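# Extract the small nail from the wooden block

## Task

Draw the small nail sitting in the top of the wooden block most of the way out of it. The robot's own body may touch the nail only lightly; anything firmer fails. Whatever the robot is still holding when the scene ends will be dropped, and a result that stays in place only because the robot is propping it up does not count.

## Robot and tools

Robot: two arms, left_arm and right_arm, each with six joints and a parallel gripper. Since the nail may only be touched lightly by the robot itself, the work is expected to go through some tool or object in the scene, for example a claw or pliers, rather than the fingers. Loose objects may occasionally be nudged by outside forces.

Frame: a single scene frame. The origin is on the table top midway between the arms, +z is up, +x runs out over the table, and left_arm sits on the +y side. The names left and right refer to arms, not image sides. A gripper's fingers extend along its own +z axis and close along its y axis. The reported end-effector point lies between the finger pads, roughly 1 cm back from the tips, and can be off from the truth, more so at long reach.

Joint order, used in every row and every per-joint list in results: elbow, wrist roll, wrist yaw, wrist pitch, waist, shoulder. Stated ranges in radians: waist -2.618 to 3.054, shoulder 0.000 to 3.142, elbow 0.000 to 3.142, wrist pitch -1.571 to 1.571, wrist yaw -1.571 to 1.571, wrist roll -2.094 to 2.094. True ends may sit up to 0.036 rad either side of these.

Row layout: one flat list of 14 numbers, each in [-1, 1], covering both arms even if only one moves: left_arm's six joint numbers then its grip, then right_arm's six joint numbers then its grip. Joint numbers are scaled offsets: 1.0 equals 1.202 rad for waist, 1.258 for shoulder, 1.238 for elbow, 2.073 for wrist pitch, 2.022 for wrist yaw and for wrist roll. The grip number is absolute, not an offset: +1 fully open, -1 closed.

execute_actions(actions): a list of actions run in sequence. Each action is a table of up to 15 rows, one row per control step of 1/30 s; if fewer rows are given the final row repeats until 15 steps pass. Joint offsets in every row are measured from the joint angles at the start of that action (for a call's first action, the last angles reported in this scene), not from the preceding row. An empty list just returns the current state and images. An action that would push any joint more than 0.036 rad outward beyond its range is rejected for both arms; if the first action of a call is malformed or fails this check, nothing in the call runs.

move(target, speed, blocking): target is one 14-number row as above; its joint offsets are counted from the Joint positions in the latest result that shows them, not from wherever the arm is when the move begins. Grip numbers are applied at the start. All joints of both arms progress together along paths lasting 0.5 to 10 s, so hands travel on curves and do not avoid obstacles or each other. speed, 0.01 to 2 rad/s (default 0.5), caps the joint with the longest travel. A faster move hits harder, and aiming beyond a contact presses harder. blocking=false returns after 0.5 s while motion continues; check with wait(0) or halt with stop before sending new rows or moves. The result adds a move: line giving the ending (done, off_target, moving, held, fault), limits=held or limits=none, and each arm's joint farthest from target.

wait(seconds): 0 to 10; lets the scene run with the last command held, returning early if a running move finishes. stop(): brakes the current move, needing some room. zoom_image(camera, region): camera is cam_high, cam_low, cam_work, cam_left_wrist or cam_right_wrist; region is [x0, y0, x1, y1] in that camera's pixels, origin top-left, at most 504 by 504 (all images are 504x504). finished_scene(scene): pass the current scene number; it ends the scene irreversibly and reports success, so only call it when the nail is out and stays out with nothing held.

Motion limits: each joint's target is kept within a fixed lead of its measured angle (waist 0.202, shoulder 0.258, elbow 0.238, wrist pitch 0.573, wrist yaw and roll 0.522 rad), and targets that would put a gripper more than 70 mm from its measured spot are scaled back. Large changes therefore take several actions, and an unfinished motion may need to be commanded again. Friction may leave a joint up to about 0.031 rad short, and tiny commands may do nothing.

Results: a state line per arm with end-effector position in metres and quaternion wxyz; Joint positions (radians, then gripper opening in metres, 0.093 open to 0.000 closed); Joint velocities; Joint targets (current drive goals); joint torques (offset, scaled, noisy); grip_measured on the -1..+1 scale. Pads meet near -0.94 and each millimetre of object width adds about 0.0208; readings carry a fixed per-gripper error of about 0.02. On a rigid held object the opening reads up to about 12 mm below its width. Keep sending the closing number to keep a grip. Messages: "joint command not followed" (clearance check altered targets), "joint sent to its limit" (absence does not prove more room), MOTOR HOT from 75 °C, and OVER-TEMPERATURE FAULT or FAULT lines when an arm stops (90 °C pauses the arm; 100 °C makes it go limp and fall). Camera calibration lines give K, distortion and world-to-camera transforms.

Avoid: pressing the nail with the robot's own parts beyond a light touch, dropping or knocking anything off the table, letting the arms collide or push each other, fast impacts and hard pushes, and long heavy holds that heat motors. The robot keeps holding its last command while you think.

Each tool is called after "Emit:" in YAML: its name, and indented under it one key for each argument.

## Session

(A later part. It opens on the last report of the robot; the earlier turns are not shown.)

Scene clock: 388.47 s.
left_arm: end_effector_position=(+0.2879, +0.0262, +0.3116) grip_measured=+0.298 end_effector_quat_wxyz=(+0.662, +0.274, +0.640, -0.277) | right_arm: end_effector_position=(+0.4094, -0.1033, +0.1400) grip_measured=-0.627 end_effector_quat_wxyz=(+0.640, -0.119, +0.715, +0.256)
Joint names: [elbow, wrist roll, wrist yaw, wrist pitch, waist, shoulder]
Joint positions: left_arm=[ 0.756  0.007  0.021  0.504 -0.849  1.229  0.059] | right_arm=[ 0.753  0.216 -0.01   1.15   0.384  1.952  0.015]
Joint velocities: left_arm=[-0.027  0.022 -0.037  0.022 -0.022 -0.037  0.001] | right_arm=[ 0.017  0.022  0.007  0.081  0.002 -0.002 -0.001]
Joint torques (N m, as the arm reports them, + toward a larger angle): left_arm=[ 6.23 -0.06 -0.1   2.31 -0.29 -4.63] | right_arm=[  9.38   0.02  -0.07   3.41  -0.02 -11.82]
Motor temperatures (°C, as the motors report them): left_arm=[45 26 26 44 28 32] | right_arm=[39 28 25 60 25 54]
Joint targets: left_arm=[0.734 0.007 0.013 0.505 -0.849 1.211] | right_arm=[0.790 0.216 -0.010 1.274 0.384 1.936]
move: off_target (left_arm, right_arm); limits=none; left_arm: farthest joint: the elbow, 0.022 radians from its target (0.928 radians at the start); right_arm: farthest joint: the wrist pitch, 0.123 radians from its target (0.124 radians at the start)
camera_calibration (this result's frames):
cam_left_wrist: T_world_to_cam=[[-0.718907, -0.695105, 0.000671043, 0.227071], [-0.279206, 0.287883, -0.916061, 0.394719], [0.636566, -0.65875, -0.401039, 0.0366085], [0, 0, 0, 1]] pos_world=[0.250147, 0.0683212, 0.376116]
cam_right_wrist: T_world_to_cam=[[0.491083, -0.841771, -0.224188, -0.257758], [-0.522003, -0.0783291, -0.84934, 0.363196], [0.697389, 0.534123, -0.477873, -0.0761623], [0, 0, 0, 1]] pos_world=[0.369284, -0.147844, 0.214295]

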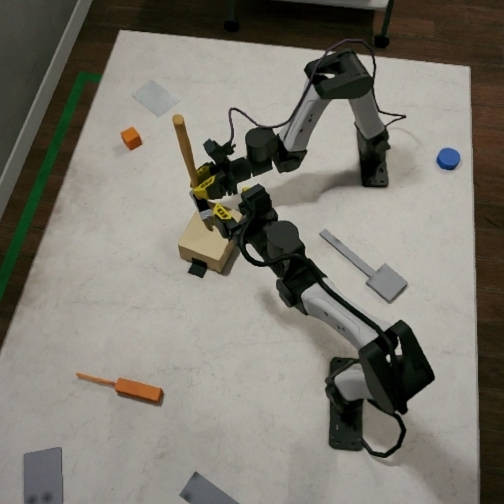

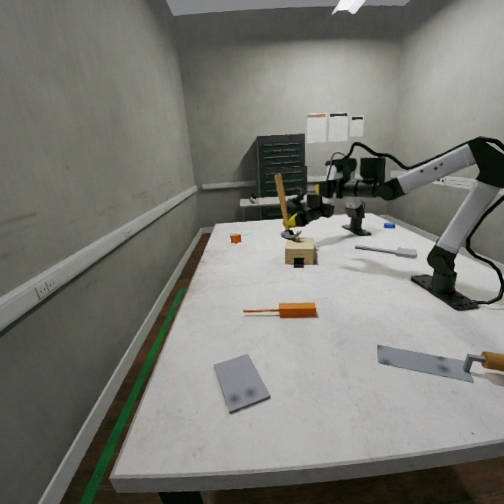

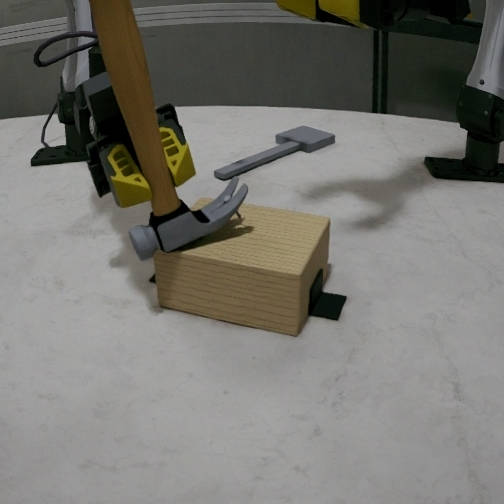

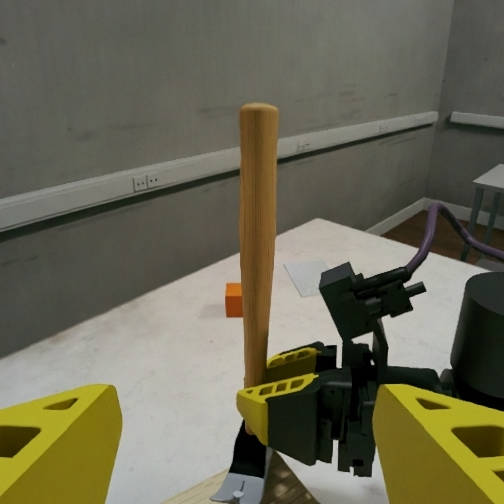

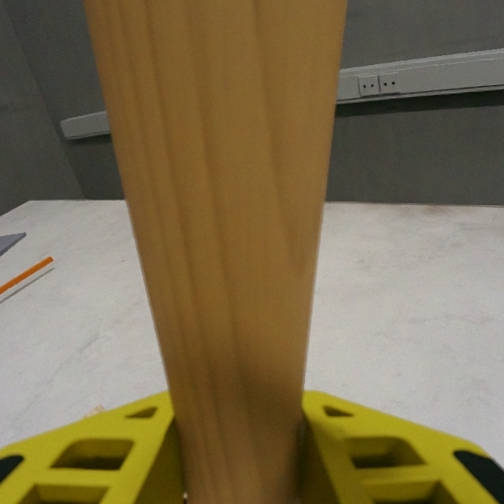

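Emit:
move:
  target: [-0.5,0,0,-0.2,0,-0.8,0.3, 0.48,0,0,-0.2,-0.4,-0.13,-1]
  speed: 0.6

Emit:
move:
  target: [0,0,0,0,0,0,0.3, 0.03,0,0,-0.81,0,-0.02,-1]
  speed: 0.7

Scene clock: 402.47 s.
left_arm: end_effector_position=(+0.1715, +0.1415, +0.2196) grip_measured=+0.298 end_effector_quat_wxyz=(+0.657, +0.276, +0.645, -0.275) | right_arm: end_effector_position=(+0.5459, -0.3295, +0.3202) grip_measured=-0.627 end_effector_quat_wxyz=(+0.733, +0.050, +0.671, +0.103)
Joint names: [elbow, wrist roll, wrist yaw, wrist pitch, waist, shoulder]
Joint positions: left_arm=[ 0.157  0.007  0.02   0.102 -0.849  0.244  0.059] | right_arm=[ 1.303  0.216 -0.01   0.622 -0.096  1.83   0.015]
Joint velocities: left_arm=[-0.007 -0.051 -0.022  0.051 -0.002 -0.007 -0.001] | right_arm=[-0.012 -0.007  0.037  0.007 -0.002  0.007 -0.001]
Joint torques (N m, as the arm reports them, + toward a larger angle): left_arm=[ 6.46 -0.06  0.01  2.19 -0.27  0.56] | right_arm=[ 12.15   0.04  -0.06   3.24  -0.22 -15.33]
Motor temperatures (°C, as the motors report them): left_arm=[43 26 26 45 28 32] | right_arm=[40 27 25 65 25 55]
Joint targets: left_arm=[0.137 0.007 0.021 0.089 -0.849 0.223] | right_arm=[1.347 0.216 -0.010 0.736 -0.097 1.789]
move: off_target (left_arm, right_arm); limits=none; left_arm: farthest joint: the shoulder, 0.021 radians from its target (1.006 radians at the start); right_arm: farthest joint: the wrist pitch, 0.113 radians from its target (0.415 radians at the start)
camera_calibration (this result's frames):
cam_left_wrist: T_world_to_cam=[[-0.718633, -0.695389, 0.0010157, 0.223565], [-0.289468, 0.297815, -0.909678, 0.243678], [0.632277, -0.654019, -0.415313, 0.152923], [0, 0, 0, 1]] pos_world=[0.134509, 0.182908, 0.284952]
cam_right_wrist: T_world_to_cam=[[0.0789285, -0.971658, -0.222823, -0.29301], [-0.371857, 0.178691, -0.910929, 0.592199], [0.924929, 0.154757, -0.347214, -0.25542], [0, 0, 0, 1]] pos_world=[0.479585, -0.350998, 0.385476]

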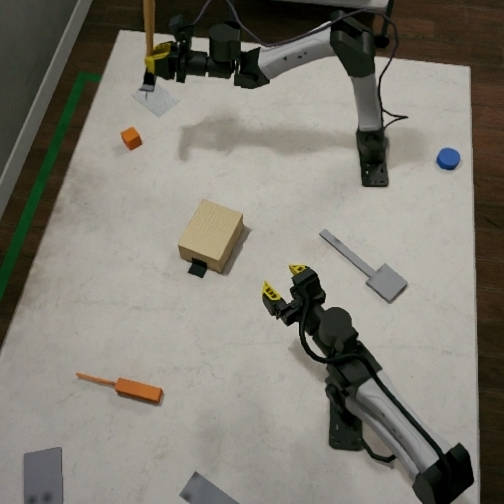

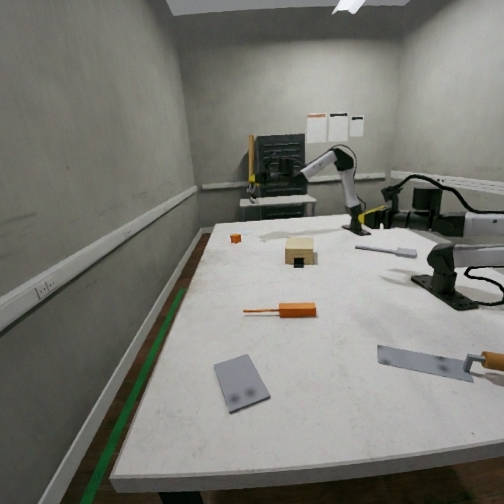

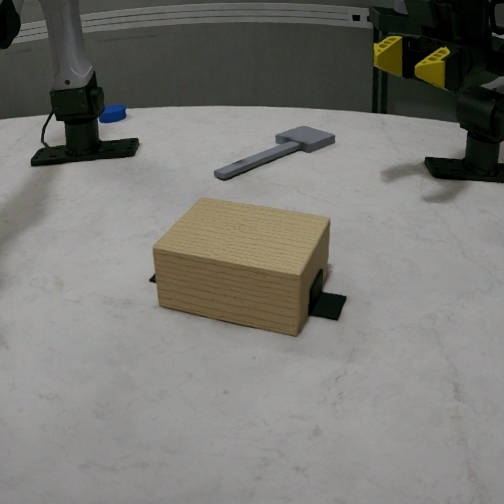

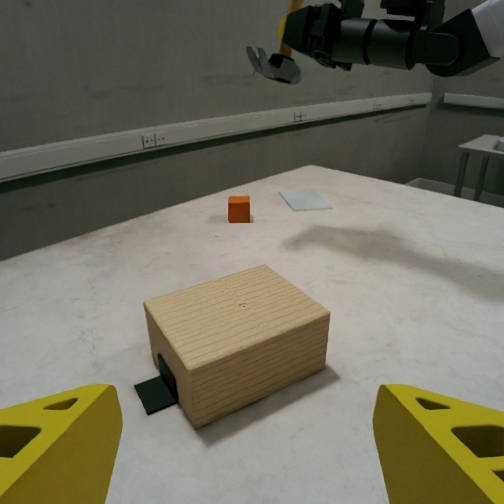

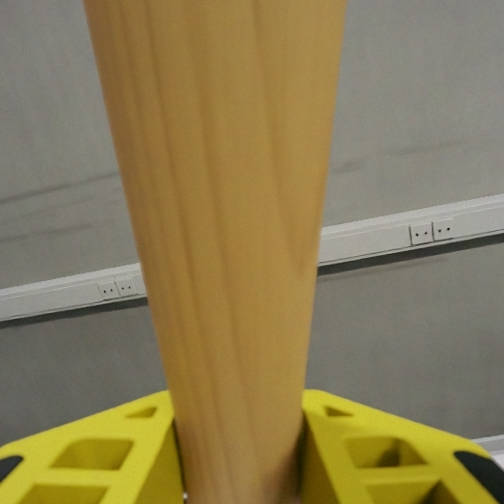

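Scene clock: 405.47 s.
left_arm: end_effector_position=(+0.1715, +0.1415, +0.2196) grip_measured=+0.298 end_effector_quat_wxyz=(+0.657, +0.276, +0.645, -0.275) | right_arm: end_effector_position=(+0.3074, -0.3425, +0.0522) grip_measured=-0.627 end_effector_quat_wxyz=(+0.001, +0.080, +0.997, +0.005)
Joint names: [elbow, wrist roll, wrist yaw, wrist pitch, waist, shoulder]
Joint positions: left_arm=[ 0.157  0.007  0.02   0.102 -0.849  0.244  0.059] | right_arm=[ 1.303  0.216 -0.01  -1.031 -0.096  1.839  0.015]
Joint velocities: left_arm=[-0.012 -0.007 -0.007  0.007 -0.002  0.002  0.001] | right_arm=[-0.007 -0.022 -0.037  0.022 -0.002  0.012 -0.001]
Joint torques (N m, as the arm reports them, + toward a larger angle): left_arm=[ 8.06 -0.05  0.01  2.31 -0.31  2.02] | right_arm=[ 10.     0.02  -0.06   0.21  -0.08 -12.76]
Motor temperatures (°C, as the motors report them): left_arm=[43 26 26 45 28 31] | right_arm=[40 27 25 64 25 55]
Joint targets: left_arm=[0.157 0.007 0.020 0.102 -0.849 0.244] | right_arm=[1.340 0.216 -0.010 -1.057 -0.096 1.805]
move: off_target (right_arm); limits=none; left_arm: farthest joint: the waist, 0.000 radians from its target (0.000 radians at the start); right_arm: farthest joint: the elbow, 0.037 radians from its target (0.037 radians at the start)
camera_calibration (this result's frames):
cam_left_wrist: T_world_to_cam=[[-0.718633, -0.695389, 0.0010157, 0.223565], [-0.289468, 0.297815, -0.909678, 0.243678], [0.632277, -0.654019, -0.415313, 0.152923], [0, 0, 0, 1]] pos_world=[0.134509, 0.182908, 0.284952]
cam_right_wrist: T_world_to_cam=[[-0.17067, -0.985314, -0.0053966, -0.285869], [-0.883896, 0.150678, 0.442747, 0.338927], [-0.435431, 0.0803336, -0.89663, 0.295479], [0, 0, 0, 1]] pos_world=[0.379448, -0.356477, 0.113333]

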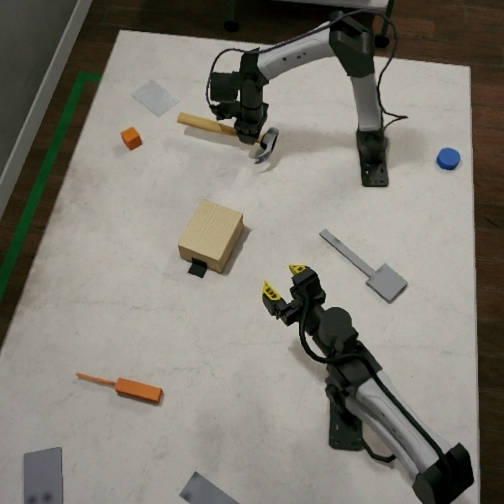

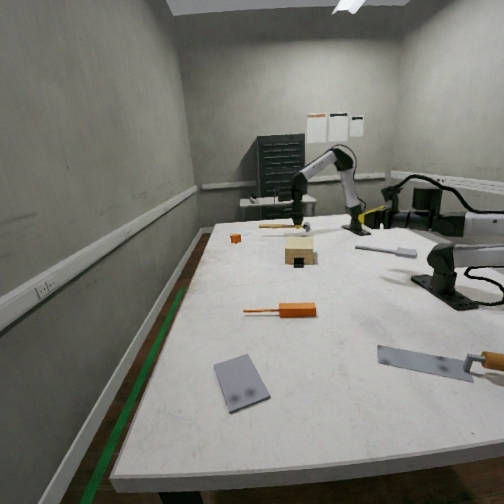

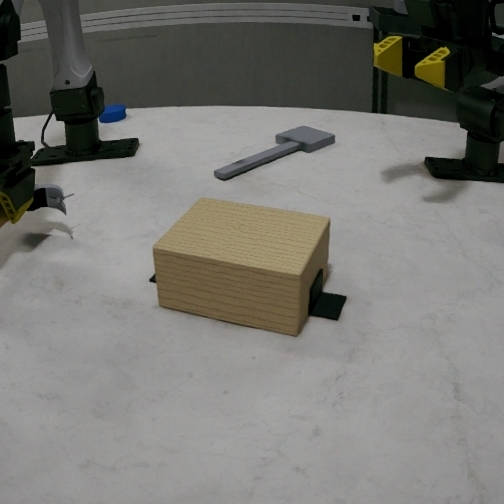

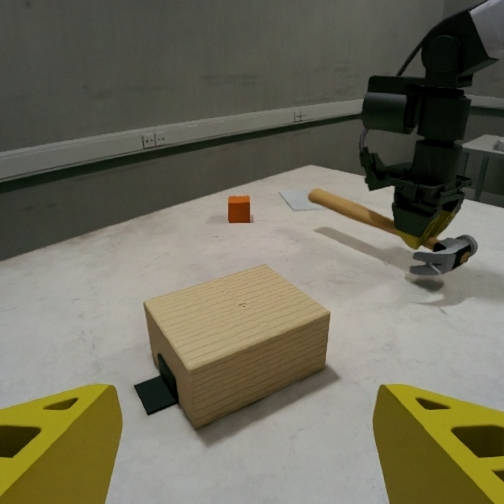

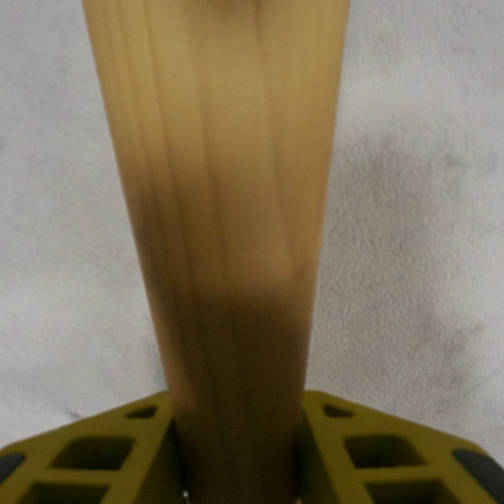

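Lower 38 mm (shoulder +0.12, pitch +0.12), release, lift.

Emit:
move:
  target: [0,0,0,0,0,0,0.3, 0.015,0,0,0.06,0,0.095,-1]
  speed: 0.12

Emit:
move:
  target: [0,0,0,0,0,0,0.3, 0,0,0,0,0,0,-0.15]

Emit:
move:
  target: [0,0,0,0,0,0,0.3, 0,0,0,-0.08,0,-0.14,-0.15]
  speed: 0.3

Scene clock: 412.40 s.
left_arm: end_effector_position=(+0.1715, +0.1415, +0.2196) grip_measured=+0.298 end_effector_quat_wxyz=(+0.657, +0.276, +0.645, -0.275) | right_arm: end_effector_position=(+0.3233, -0.3419, +0.0150) grip_measured=-0.627 end_effector_quat_wxyz=(-0.005, +0.080, +0.997, +0.004)
Joint names: [elbow, wrist roll, wrist yaw, wrist pitch, waist, shoulder]
Joint positions: left_arm=[ 0.157  0.007  0.02   0.102 -0.849  0.244  0.059] | right_arm=[ 1.303  0.216 -0.009 -0.927 -0.096  1.955  0.015]
Joint velocities: left_arm=[ 0.002  0.066 -0.051 -0.037 -0.017 -0.002 -0.   ] | right_arm=[-0.007  0.007  0.022  0.007 -0.007  0.002  0.   ]
Joint torques (N m, as the arm reports them, + toward a larger angle): left_arm=[ 8.02 -0.06  0.    2.3  -0.28  2.04] | right_arm=[  7.99   0.04  -0.03   0.6    0.03 -10.51]
Motor temperatures (°C, as the motors report them): left_arm=[43 26 26 45 28 30] | right_arm=[40 27 25 59 25 56]
Joint targets: left_arm=[0.157 0.007 0.020 0.102 -0.849 0.244] | right_arm=[1.322 0.216 -0.010 -0.907 -0.096 1.958]
move: done; limits=none; left_arm: farthest joint: the waist, 0.000 radians from its target (0.000 radians at the start); right_arm: farthest joint: the wrist pitch, 0.020 radians from its target (0.125 radians at the start)
camera_calibration (this result's frames):
cam_left_wrist: T_world_to_cam=[[-0.718633, -0.695389, 0.0010157, 0.223565], [-0.289468, 0.297815, -0.909678, 0.243678], [0.632277, -0.654019, -0.415313, 0.152923], [0, 0, 0, 1]] pos_world=[0.134509, 0.182908, 0.284952]
cam_right_wrist: T_world_to_cam=[[-0.17071, -0.98532, -0.00154369, -0.282739], [-0.878464, 0.151486, 0.453159, 0.367715], [-0.446273, 0.0787147, -0.891428, 0.271842], [0, 0, 0, 1]] pos_world=[0.396074, -0.35569, 0.0752579]

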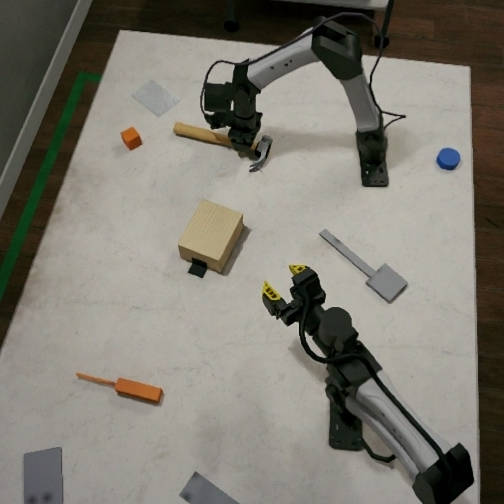

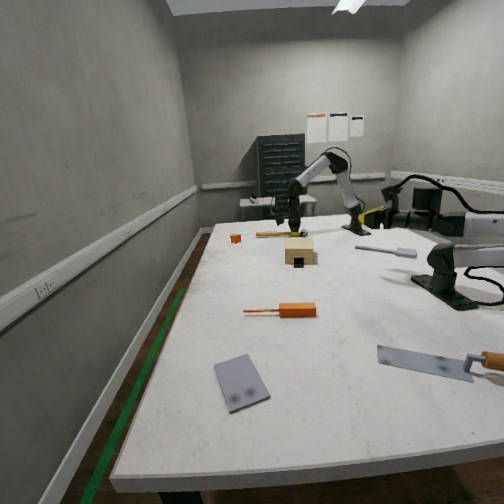

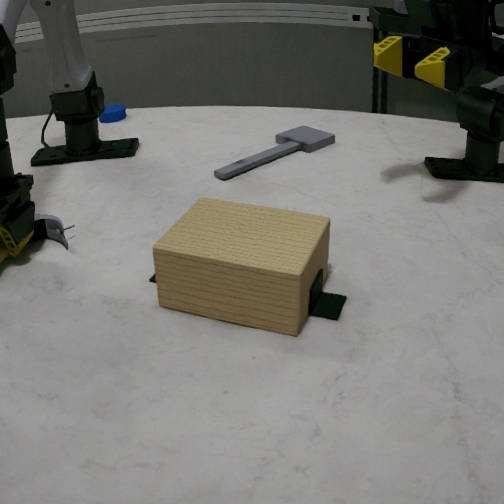

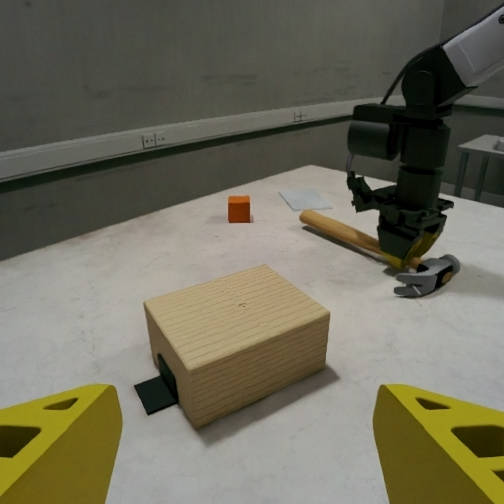

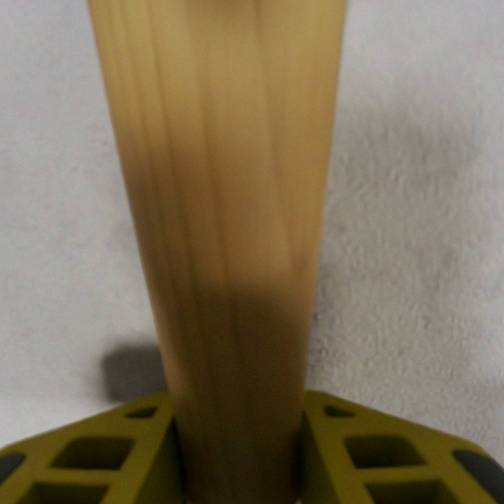

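Scene clock: 412.90 s.
left_arm: end_effector_position=(+0.1715, +0.1415, +0.2196) grip_measured=+0.298 end_effector_quat_wxyz=(+0.657, +0.276, +0.645, -0.275) | right_arm: end_effector_position=(+0.3233, -0.3419, +0.0150) grip_measured=-0.152 end_effector_quat_wxyz=(-0.005, +0.080, +0.997, +0.004)
Joint names: [elbow, wrist roll, wrist yaw, wrist pitch, waist, shoulder]
Joint positions: left_arm=[ 0.157  0.007  0.02   0.102 -0.849  0.244  0.059] | right_arm=[ 1.303  0.216 -0.009 -0.927 -0.096  1.955  0.038]
Joint velocities: left_arm=[ 0.002 -0.007 -0.022 -0.081 -0.002 -0.002  0.002] | right_arm=[ 0.012 -0.037 -0.11  -0.022 -0.002 -0.002 -0.   ]
Joint torques (N m, as the arm reports them, + toward a larger angle): left_arm=[ 8.04 -0.06  0.01  2.31 -0.3   1.98] | right_arm=[  6.58   0.01  -0.05   0.43  -0.13 -10.65]
Motor temperatures (°C, as the motors report them): left_arm=[43 26 26 45 28 30] | right_arm=[40 27 25 59 25 56]
Joint targets: left_arm=[0.157 0.007 0.020 0.102 -0.849 0.244] | right_arm=[1.303 0.216 -0.009 -0.927 -0.096 1.955]
move: done; limits=none; left_arm: farthest joint: the waist, 0.000 radians from its target (0.000 radians at the start); right_arm: farthest joint: the waist, 0.000 radians from its target (0.000 radians at the start)
camera_calibration (this result's frames):
cam_left_wrist: T_world_to_cam=[[-0.718633, -0.695389, 0.0010157, 0.223565], [-0.289468, 0.297815, -0.909678, 0.243678], [0.632277, -0.654019, -0.415313, 0.152923], [0, 0, 0, 1]] pos_world=[0.134509, 0.182908, 0.284952]
cam_right_wrist: T_world_to_cam=[[-0.17071, -0.98532, -0.00154369, -0.282739], [-0.878464, 0.151486, 0.453159, 0.367715], [-0.446273, 0.0787147, -0.891428, 0.271842], [0, 0, 0, 1]] pos_world=[0.396074, -0.35569, 0.0752579]

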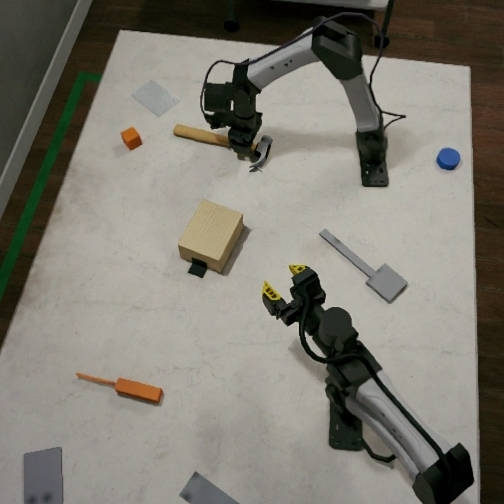

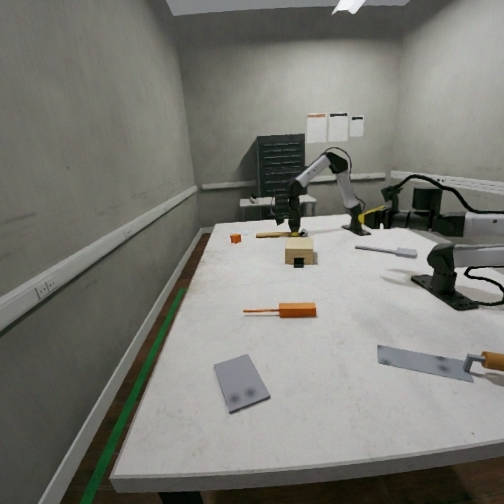

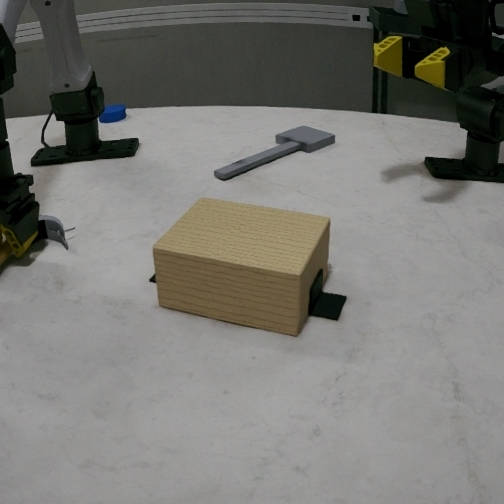

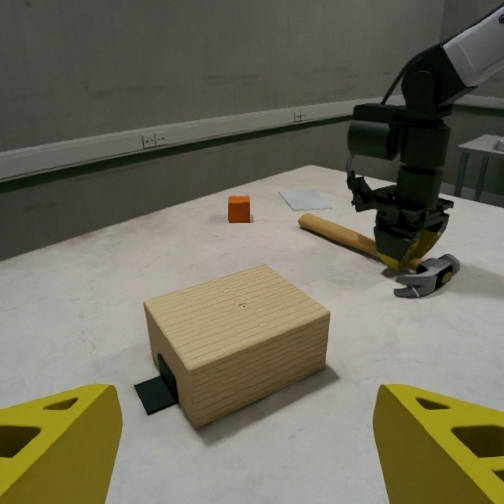

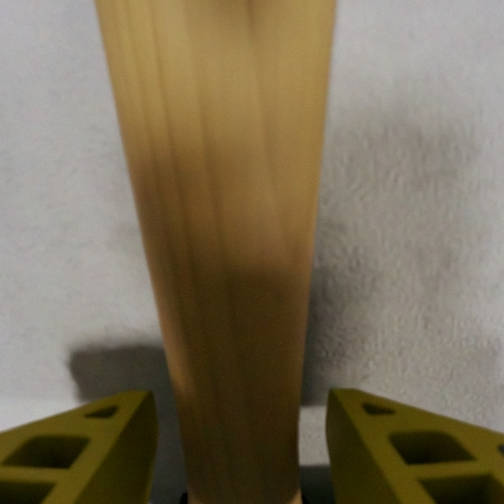

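Scene clock: 414.13 s.
left_arm: end_effector_position=(+0.1715, +0.1415, +0.2196) grip_measured=+0.298 end_effector_quat_wxyz=(+0.657, +0.276, +0.645, -0.275) | right_arm: end_effector_position=(+0.2986, -0.3432, +0.0676) grip_measured=-0.152 end_effector_quat_wxyz=(+0.003, +0.080, +0.997, +0.005)
Joint names: [elbow, wrist roll, wrist yaw, wrist pitch, waist, shoulder]
Joint positions: left_arm=[ 0.157  0.007  0.02   0.102 -0.849  0.244  0.059] | right_arm=[ 1.303  0.216 -0.009 -1.079 -0.096  1.788  0.038]
Joint velocities: left_arm=[-0.017  0.037 -0.022  0.037 -0.002  0.002  0.   ] | right_arm=[-0.002  0.066 -0.007 -0.007  0.002  0.012  0.   ]
Joint torques (N m, as the arm reports them, + toward a larger angle): left_arm=[ 8.05 -0.05  0.01  2.32 -0.25  2.  ] | right_arm=[  6.84   0.02  -0.03   0.3   -0.09 -10.24]
Motor temperatures (°C, as the motors report them): left_arm=[43 26 26 46 28 30] | right_arm=[40 27 25 58 25 56]
Joint targets: left_arm=[0.157 0.007 0.020 0.102 -0.849 0.244] | right_arm=[1.303 0.216 -0.009 -1.093 -0.096 1.779]
move: done; limits=none; left_arm: farthest joint: the waist, 0.000 radians from its target (0.000 radians at the start); right_arm: farthest joint: the wrist pitch, 0.014 radians from its target (0.166 radians at the start)
camera_calibration (this result's frames):
cam_left_wrist: T_world_to_cam=[[-0.718633, -0.695389, 0.0010157, 0.223565], [-0.289468, 0.297815, -0.909678, 0.243678], [0.632277, -0.654019, -0.415313, 0.152923], [0, 0, 0, 1]] pos_world=[0.134509, 0.182908, 0.284952]
cam_right_wrist: T_world_to_cam=[[-0.170662, -0.985318, -0.00488013, -0.288], [-0.885099, 0.151123, 0.440183, 0.325069], [-0.432982, 0.0794418, -0.897895, 0.304574], [0, 0, 0, 1]] pos_world=[0.370443, -0.357092, 0.12898]

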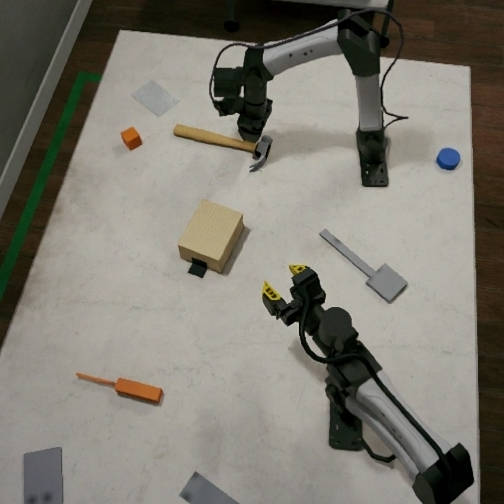

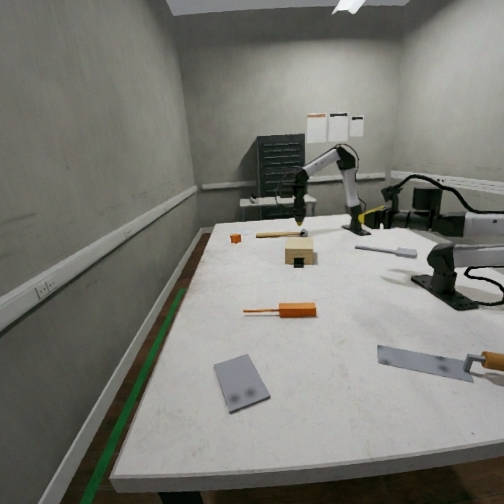

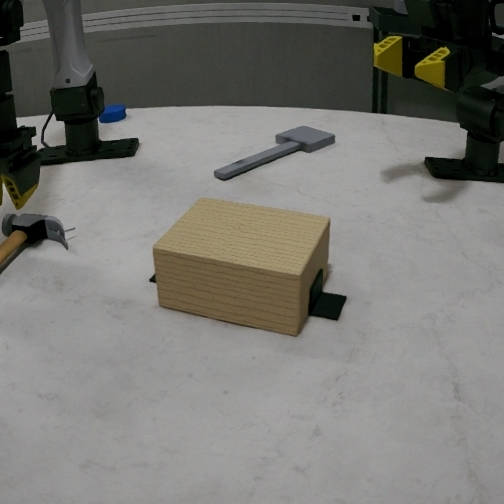

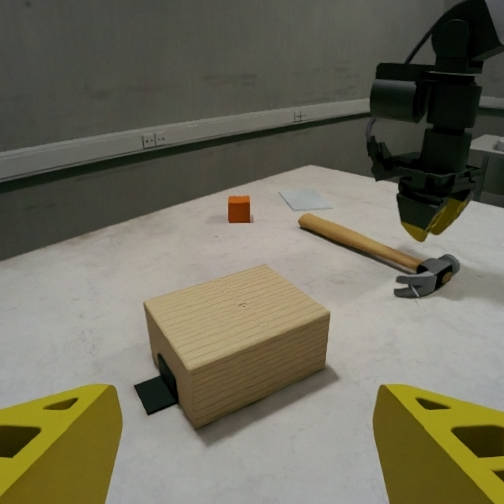

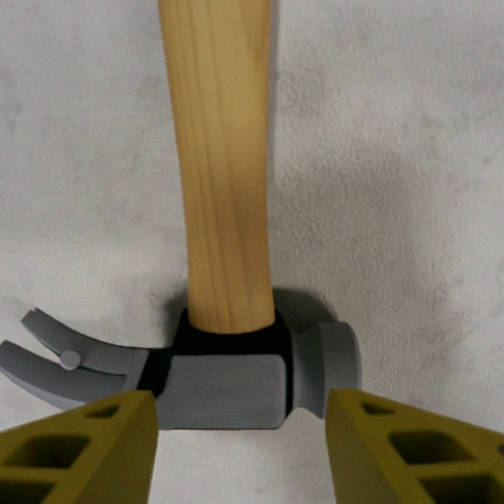

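Emit:
finished_scene:
  scene: 1

The scene is finished: the task was done.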